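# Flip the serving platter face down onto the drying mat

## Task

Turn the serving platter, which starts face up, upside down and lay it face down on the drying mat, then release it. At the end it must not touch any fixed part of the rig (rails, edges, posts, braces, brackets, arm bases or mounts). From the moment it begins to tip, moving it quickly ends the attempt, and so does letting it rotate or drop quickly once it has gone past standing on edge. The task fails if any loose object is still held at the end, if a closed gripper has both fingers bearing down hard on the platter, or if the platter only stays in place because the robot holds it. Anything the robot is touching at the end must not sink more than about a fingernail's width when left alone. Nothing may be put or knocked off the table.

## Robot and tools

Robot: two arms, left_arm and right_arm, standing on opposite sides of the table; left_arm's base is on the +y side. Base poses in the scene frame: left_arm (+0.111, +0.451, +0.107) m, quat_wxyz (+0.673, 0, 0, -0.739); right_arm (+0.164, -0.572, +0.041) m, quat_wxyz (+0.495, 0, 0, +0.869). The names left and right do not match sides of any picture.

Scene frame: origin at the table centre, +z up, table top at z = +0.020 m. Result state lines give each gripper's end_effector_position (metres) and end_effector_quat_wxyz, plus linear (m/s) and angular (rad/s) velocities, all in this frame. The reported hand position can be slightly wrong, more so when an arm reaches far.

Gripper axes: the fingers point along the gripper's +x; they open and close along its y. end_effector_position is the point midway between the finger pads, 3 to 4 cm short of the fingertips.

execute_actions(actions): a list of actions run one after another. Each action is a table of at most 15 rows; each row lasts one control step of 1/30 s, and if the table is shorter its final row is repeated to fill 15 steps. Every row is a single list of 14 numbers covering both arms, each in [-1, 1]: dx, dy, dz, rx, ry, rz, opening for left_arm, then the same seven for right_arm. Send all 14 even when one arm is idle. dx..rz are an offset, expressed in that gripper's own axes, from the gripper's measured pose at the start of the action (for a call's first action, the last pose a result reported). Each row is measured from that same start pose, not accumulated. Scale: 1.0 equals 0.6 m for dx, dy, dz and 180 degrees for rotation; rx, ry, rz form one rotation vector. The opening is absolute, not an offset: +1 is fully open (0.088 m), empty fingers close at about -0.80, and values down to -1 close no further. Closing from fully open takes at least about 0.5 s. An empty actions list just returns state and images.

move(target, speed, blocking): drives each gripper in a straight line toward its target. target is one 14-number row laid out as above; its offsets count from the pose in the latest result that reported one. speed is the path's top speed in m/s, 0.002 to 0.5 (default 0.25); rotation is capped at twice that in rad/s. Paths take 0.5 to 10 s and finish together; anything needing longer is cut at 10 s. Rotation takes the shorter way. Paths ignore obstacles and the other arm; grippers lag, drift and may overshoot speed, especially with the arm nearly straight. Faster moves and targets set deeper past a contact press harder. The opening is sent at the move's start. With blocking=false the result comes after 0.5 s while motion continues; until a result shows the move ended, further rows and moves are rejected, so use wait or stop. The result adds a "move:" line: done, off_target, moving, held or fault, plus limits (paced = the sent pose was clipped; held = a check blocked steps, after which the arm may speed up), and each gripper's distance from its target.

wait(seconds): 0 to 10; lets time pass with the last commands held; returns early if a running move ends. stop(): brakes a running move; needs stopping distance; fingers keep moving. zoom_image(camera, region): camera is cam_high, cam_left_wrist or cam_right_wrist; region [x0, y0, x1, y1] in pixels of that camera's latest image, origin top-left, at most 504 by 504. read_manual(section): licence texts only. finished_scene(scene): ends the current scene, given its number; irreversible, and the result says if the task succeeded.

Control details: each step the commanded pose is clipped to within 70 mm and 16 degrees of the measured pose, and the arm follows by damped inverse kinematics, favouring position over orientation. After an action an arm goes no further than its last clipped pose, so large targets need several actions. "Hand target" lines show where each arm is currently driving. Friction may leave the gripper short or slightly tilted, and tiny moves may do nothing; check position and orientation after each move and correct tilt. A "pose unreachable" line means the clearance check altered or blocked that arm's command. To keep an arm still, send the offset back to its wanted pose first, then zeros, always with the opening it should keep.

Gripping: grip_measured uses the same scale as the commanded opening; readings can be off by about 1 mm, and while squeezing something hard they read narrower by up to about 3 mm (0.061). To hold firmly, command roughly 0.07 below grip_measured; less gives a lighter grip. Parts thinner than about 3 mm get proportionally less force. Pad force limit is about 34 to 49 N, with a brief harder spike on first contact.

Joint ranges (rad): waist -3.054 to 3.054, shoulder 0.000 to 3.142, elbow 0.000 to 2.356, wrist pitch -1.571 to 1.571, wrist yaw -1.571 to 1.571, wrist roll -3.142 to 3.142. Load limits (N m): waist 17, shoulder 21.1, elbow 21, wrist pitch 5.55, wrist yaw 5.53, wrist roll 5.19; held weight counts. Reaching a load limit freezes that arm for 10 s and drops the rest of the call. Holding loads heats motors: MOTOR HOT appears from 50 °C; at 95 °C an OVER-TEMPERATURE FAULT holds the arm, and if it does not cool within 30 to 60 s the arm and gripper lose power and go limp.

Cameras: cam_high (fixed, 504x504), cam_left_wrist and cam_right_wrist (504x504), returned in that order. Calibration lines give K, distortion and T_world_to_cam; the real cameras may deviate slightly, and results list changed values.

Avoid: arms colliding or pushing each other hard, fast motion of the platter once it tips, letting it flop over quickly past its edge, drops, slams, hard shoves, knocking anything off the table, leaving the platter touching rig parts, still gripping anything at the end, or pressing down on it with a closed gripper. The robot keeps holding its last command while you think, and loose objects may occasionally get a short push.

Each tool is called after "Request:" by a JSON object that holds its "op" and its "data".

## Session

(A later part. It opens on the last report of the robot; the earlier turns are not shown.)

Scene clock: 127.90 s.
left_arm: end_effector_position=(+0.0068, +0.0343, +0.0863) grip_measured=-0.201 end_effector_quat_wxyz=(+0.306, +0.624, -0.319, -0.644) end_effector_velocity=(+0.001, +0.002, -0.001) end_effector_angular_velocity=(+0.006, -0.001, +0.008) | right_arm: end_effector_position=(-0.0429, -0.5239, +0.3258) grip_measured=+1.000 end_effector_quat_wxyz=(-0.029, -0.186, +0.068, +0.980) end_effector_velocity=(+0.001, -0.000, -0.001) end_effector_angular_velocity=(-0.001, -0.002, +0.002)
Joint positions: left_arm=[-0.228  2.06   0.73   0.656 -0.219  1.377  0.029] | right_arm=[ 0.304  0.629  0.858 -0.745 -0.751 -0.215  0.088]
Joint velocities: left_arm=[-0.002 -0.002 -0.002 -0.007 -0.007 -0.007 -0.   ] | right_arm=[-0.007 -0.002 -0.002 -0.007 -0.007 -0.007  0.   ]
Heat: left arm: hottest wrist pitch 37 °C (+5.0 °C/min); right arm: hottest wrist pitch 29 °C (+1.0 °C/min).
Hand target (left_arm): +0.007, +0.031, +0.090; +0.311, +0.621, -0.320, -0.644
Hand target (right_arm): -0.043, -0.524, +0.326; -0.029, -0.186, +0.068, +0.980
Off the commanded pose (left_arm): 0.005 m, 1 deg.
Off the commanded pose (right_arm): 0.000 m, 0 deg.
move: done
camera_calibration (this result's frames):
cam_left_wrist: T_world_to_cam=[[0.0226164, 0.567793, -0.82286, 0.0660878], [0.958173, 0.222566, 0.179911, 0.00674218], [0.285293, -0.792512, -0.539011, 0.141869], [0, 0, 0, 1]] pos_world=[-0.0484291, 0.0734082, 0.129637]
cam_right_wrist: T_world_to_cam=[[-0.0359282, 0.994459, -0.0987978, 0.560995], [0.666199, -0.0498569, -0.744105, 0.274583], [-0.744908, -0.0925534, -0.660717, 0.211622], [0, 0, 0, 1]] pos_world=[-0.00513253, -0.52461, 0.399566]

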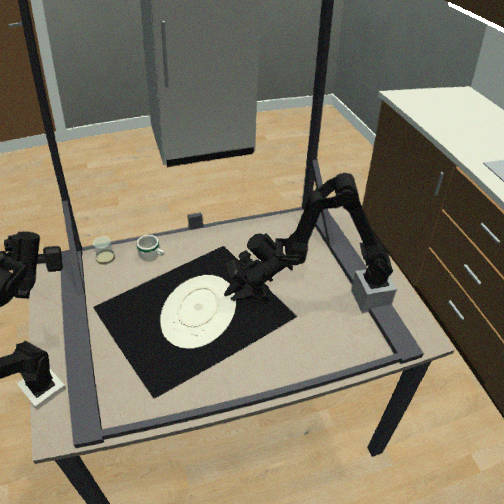

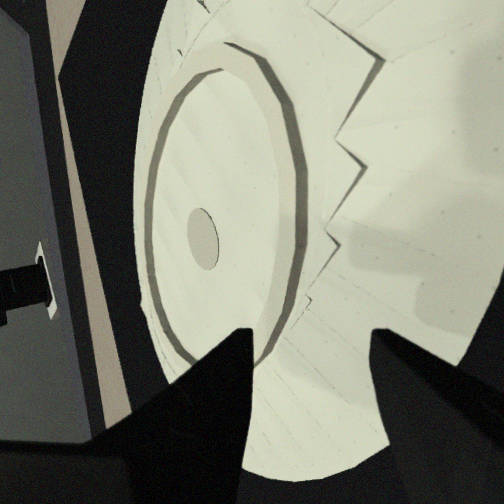

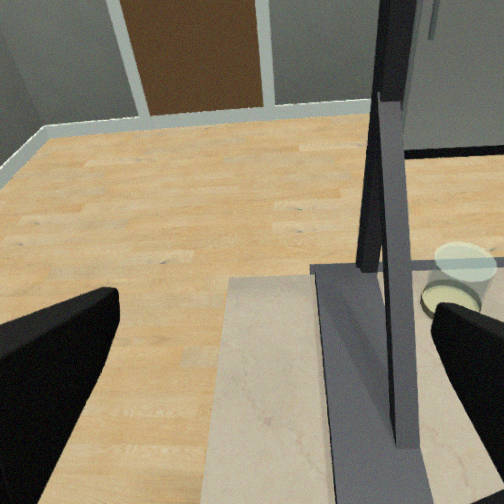

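Looks down flat and off the fingers; retreat.

Request:
{"op": "move", "data": {"target": [-0.12,0.03,0,0,0,0,-0.2,0,0,0,0,0,0,1], "speed": 0.08}}

Scene clock: 129.43 s.
left_arm: end_effector_position=(+0.0094, +0.0781, +0.1429) grip_measured=-0.201 end_effector_quat_wxyz=(+0.305, +0.625, -0.319, -0.644) end_effector_velocity=(+0.003, +0.000, +0.005) end_effector_angular_velocity=(-0.012, -0.005, +0.019) | right_arm: end_effector_position=(-0.0429, -0.5239, +0.3258) grip_measured=+1.000 end_effector_quat_wxyz=(-0.029, -0.186, +0.068, +0.980) end_effector_velocity=(+0.001, +0.000, +0.002) end_effector_angular_velocity=(-0.001, +0.011, -0.004)
Joint positions: left_arm=[-0.27   1.717  0.597  0.439 -0.253  1.352  0.029] | right_arm=[ 0.304  0.629  0.858 -0.745 -0.751 -0.215  0.088]
Joint velocities: left_arm=[-0.002 -0.017 -0.002 -0.007 -0.022 -0.007 -0.   ] | right_arm=[-0.007 -0.007 -0.002  0.007 -0.007  0.007  0.   ]
Heat: left arm: hottest wrist pitch 37 °C (+4.0 °C/min); right arm: hottest wrist pitch 29 °C (+1.0 °C/min).
Hand target (left_arm): +0.009, +0.081, +0.144; +0.306, +0.624, -0.319, -0.644
Hand target (right_arm): -0.043, -0.524, +0.326; -0.029, -0.186, +0.068, +0.980
Off the commanded pose (left_arm): 0.003 m, 0 deg.
Off the commanded pose (right_arm): 0.000 m, 0 deg.
move: done
camera_calibration (this result's frames):
cam_left_wrist: T_world_to_cam=[[0.0249625, 0.569119, -0.821876, 0.0874209], [0.957766, 0.221969, 0.182796, -0.0159999], [0.286464, -0.791728, -0.539542, 0.206284], [0, 0, 0, 1]] pos_world=[-0.045951, 0.117119, 0.186073]
cam_right_wrist: T_world_to_cam=[[-0.0359282, 0.994459, -0.0987978, 0.560995], [0.666199, -0.0498569, -0.744105, 0.274583], [-0.744908, -0.0925534, -0.660717, 0.211622], [0, 0, 0, 1]] pos_world=[-0.00513253, -0.52461, 0.399566]

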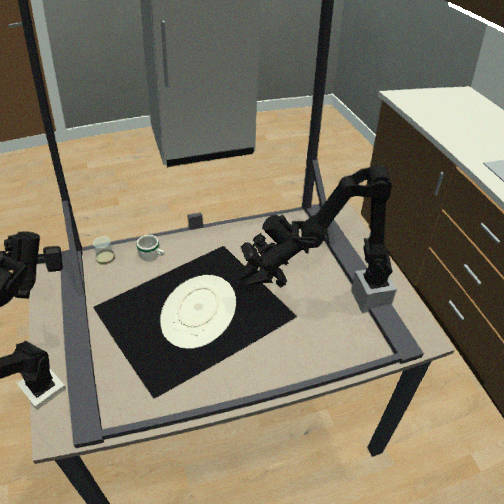

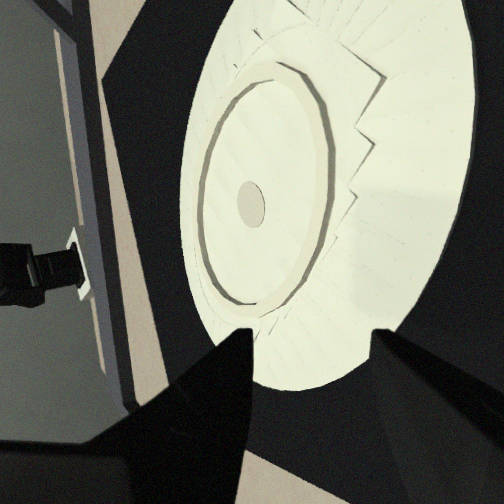

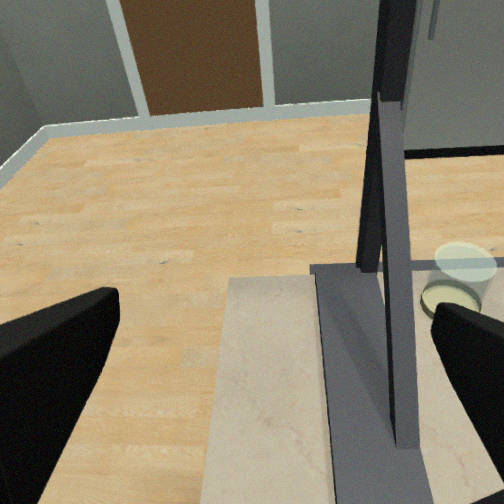

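Request:
{"op": "finished_scene", "data": {"scene": 2}}

The scene is finished: the task was done.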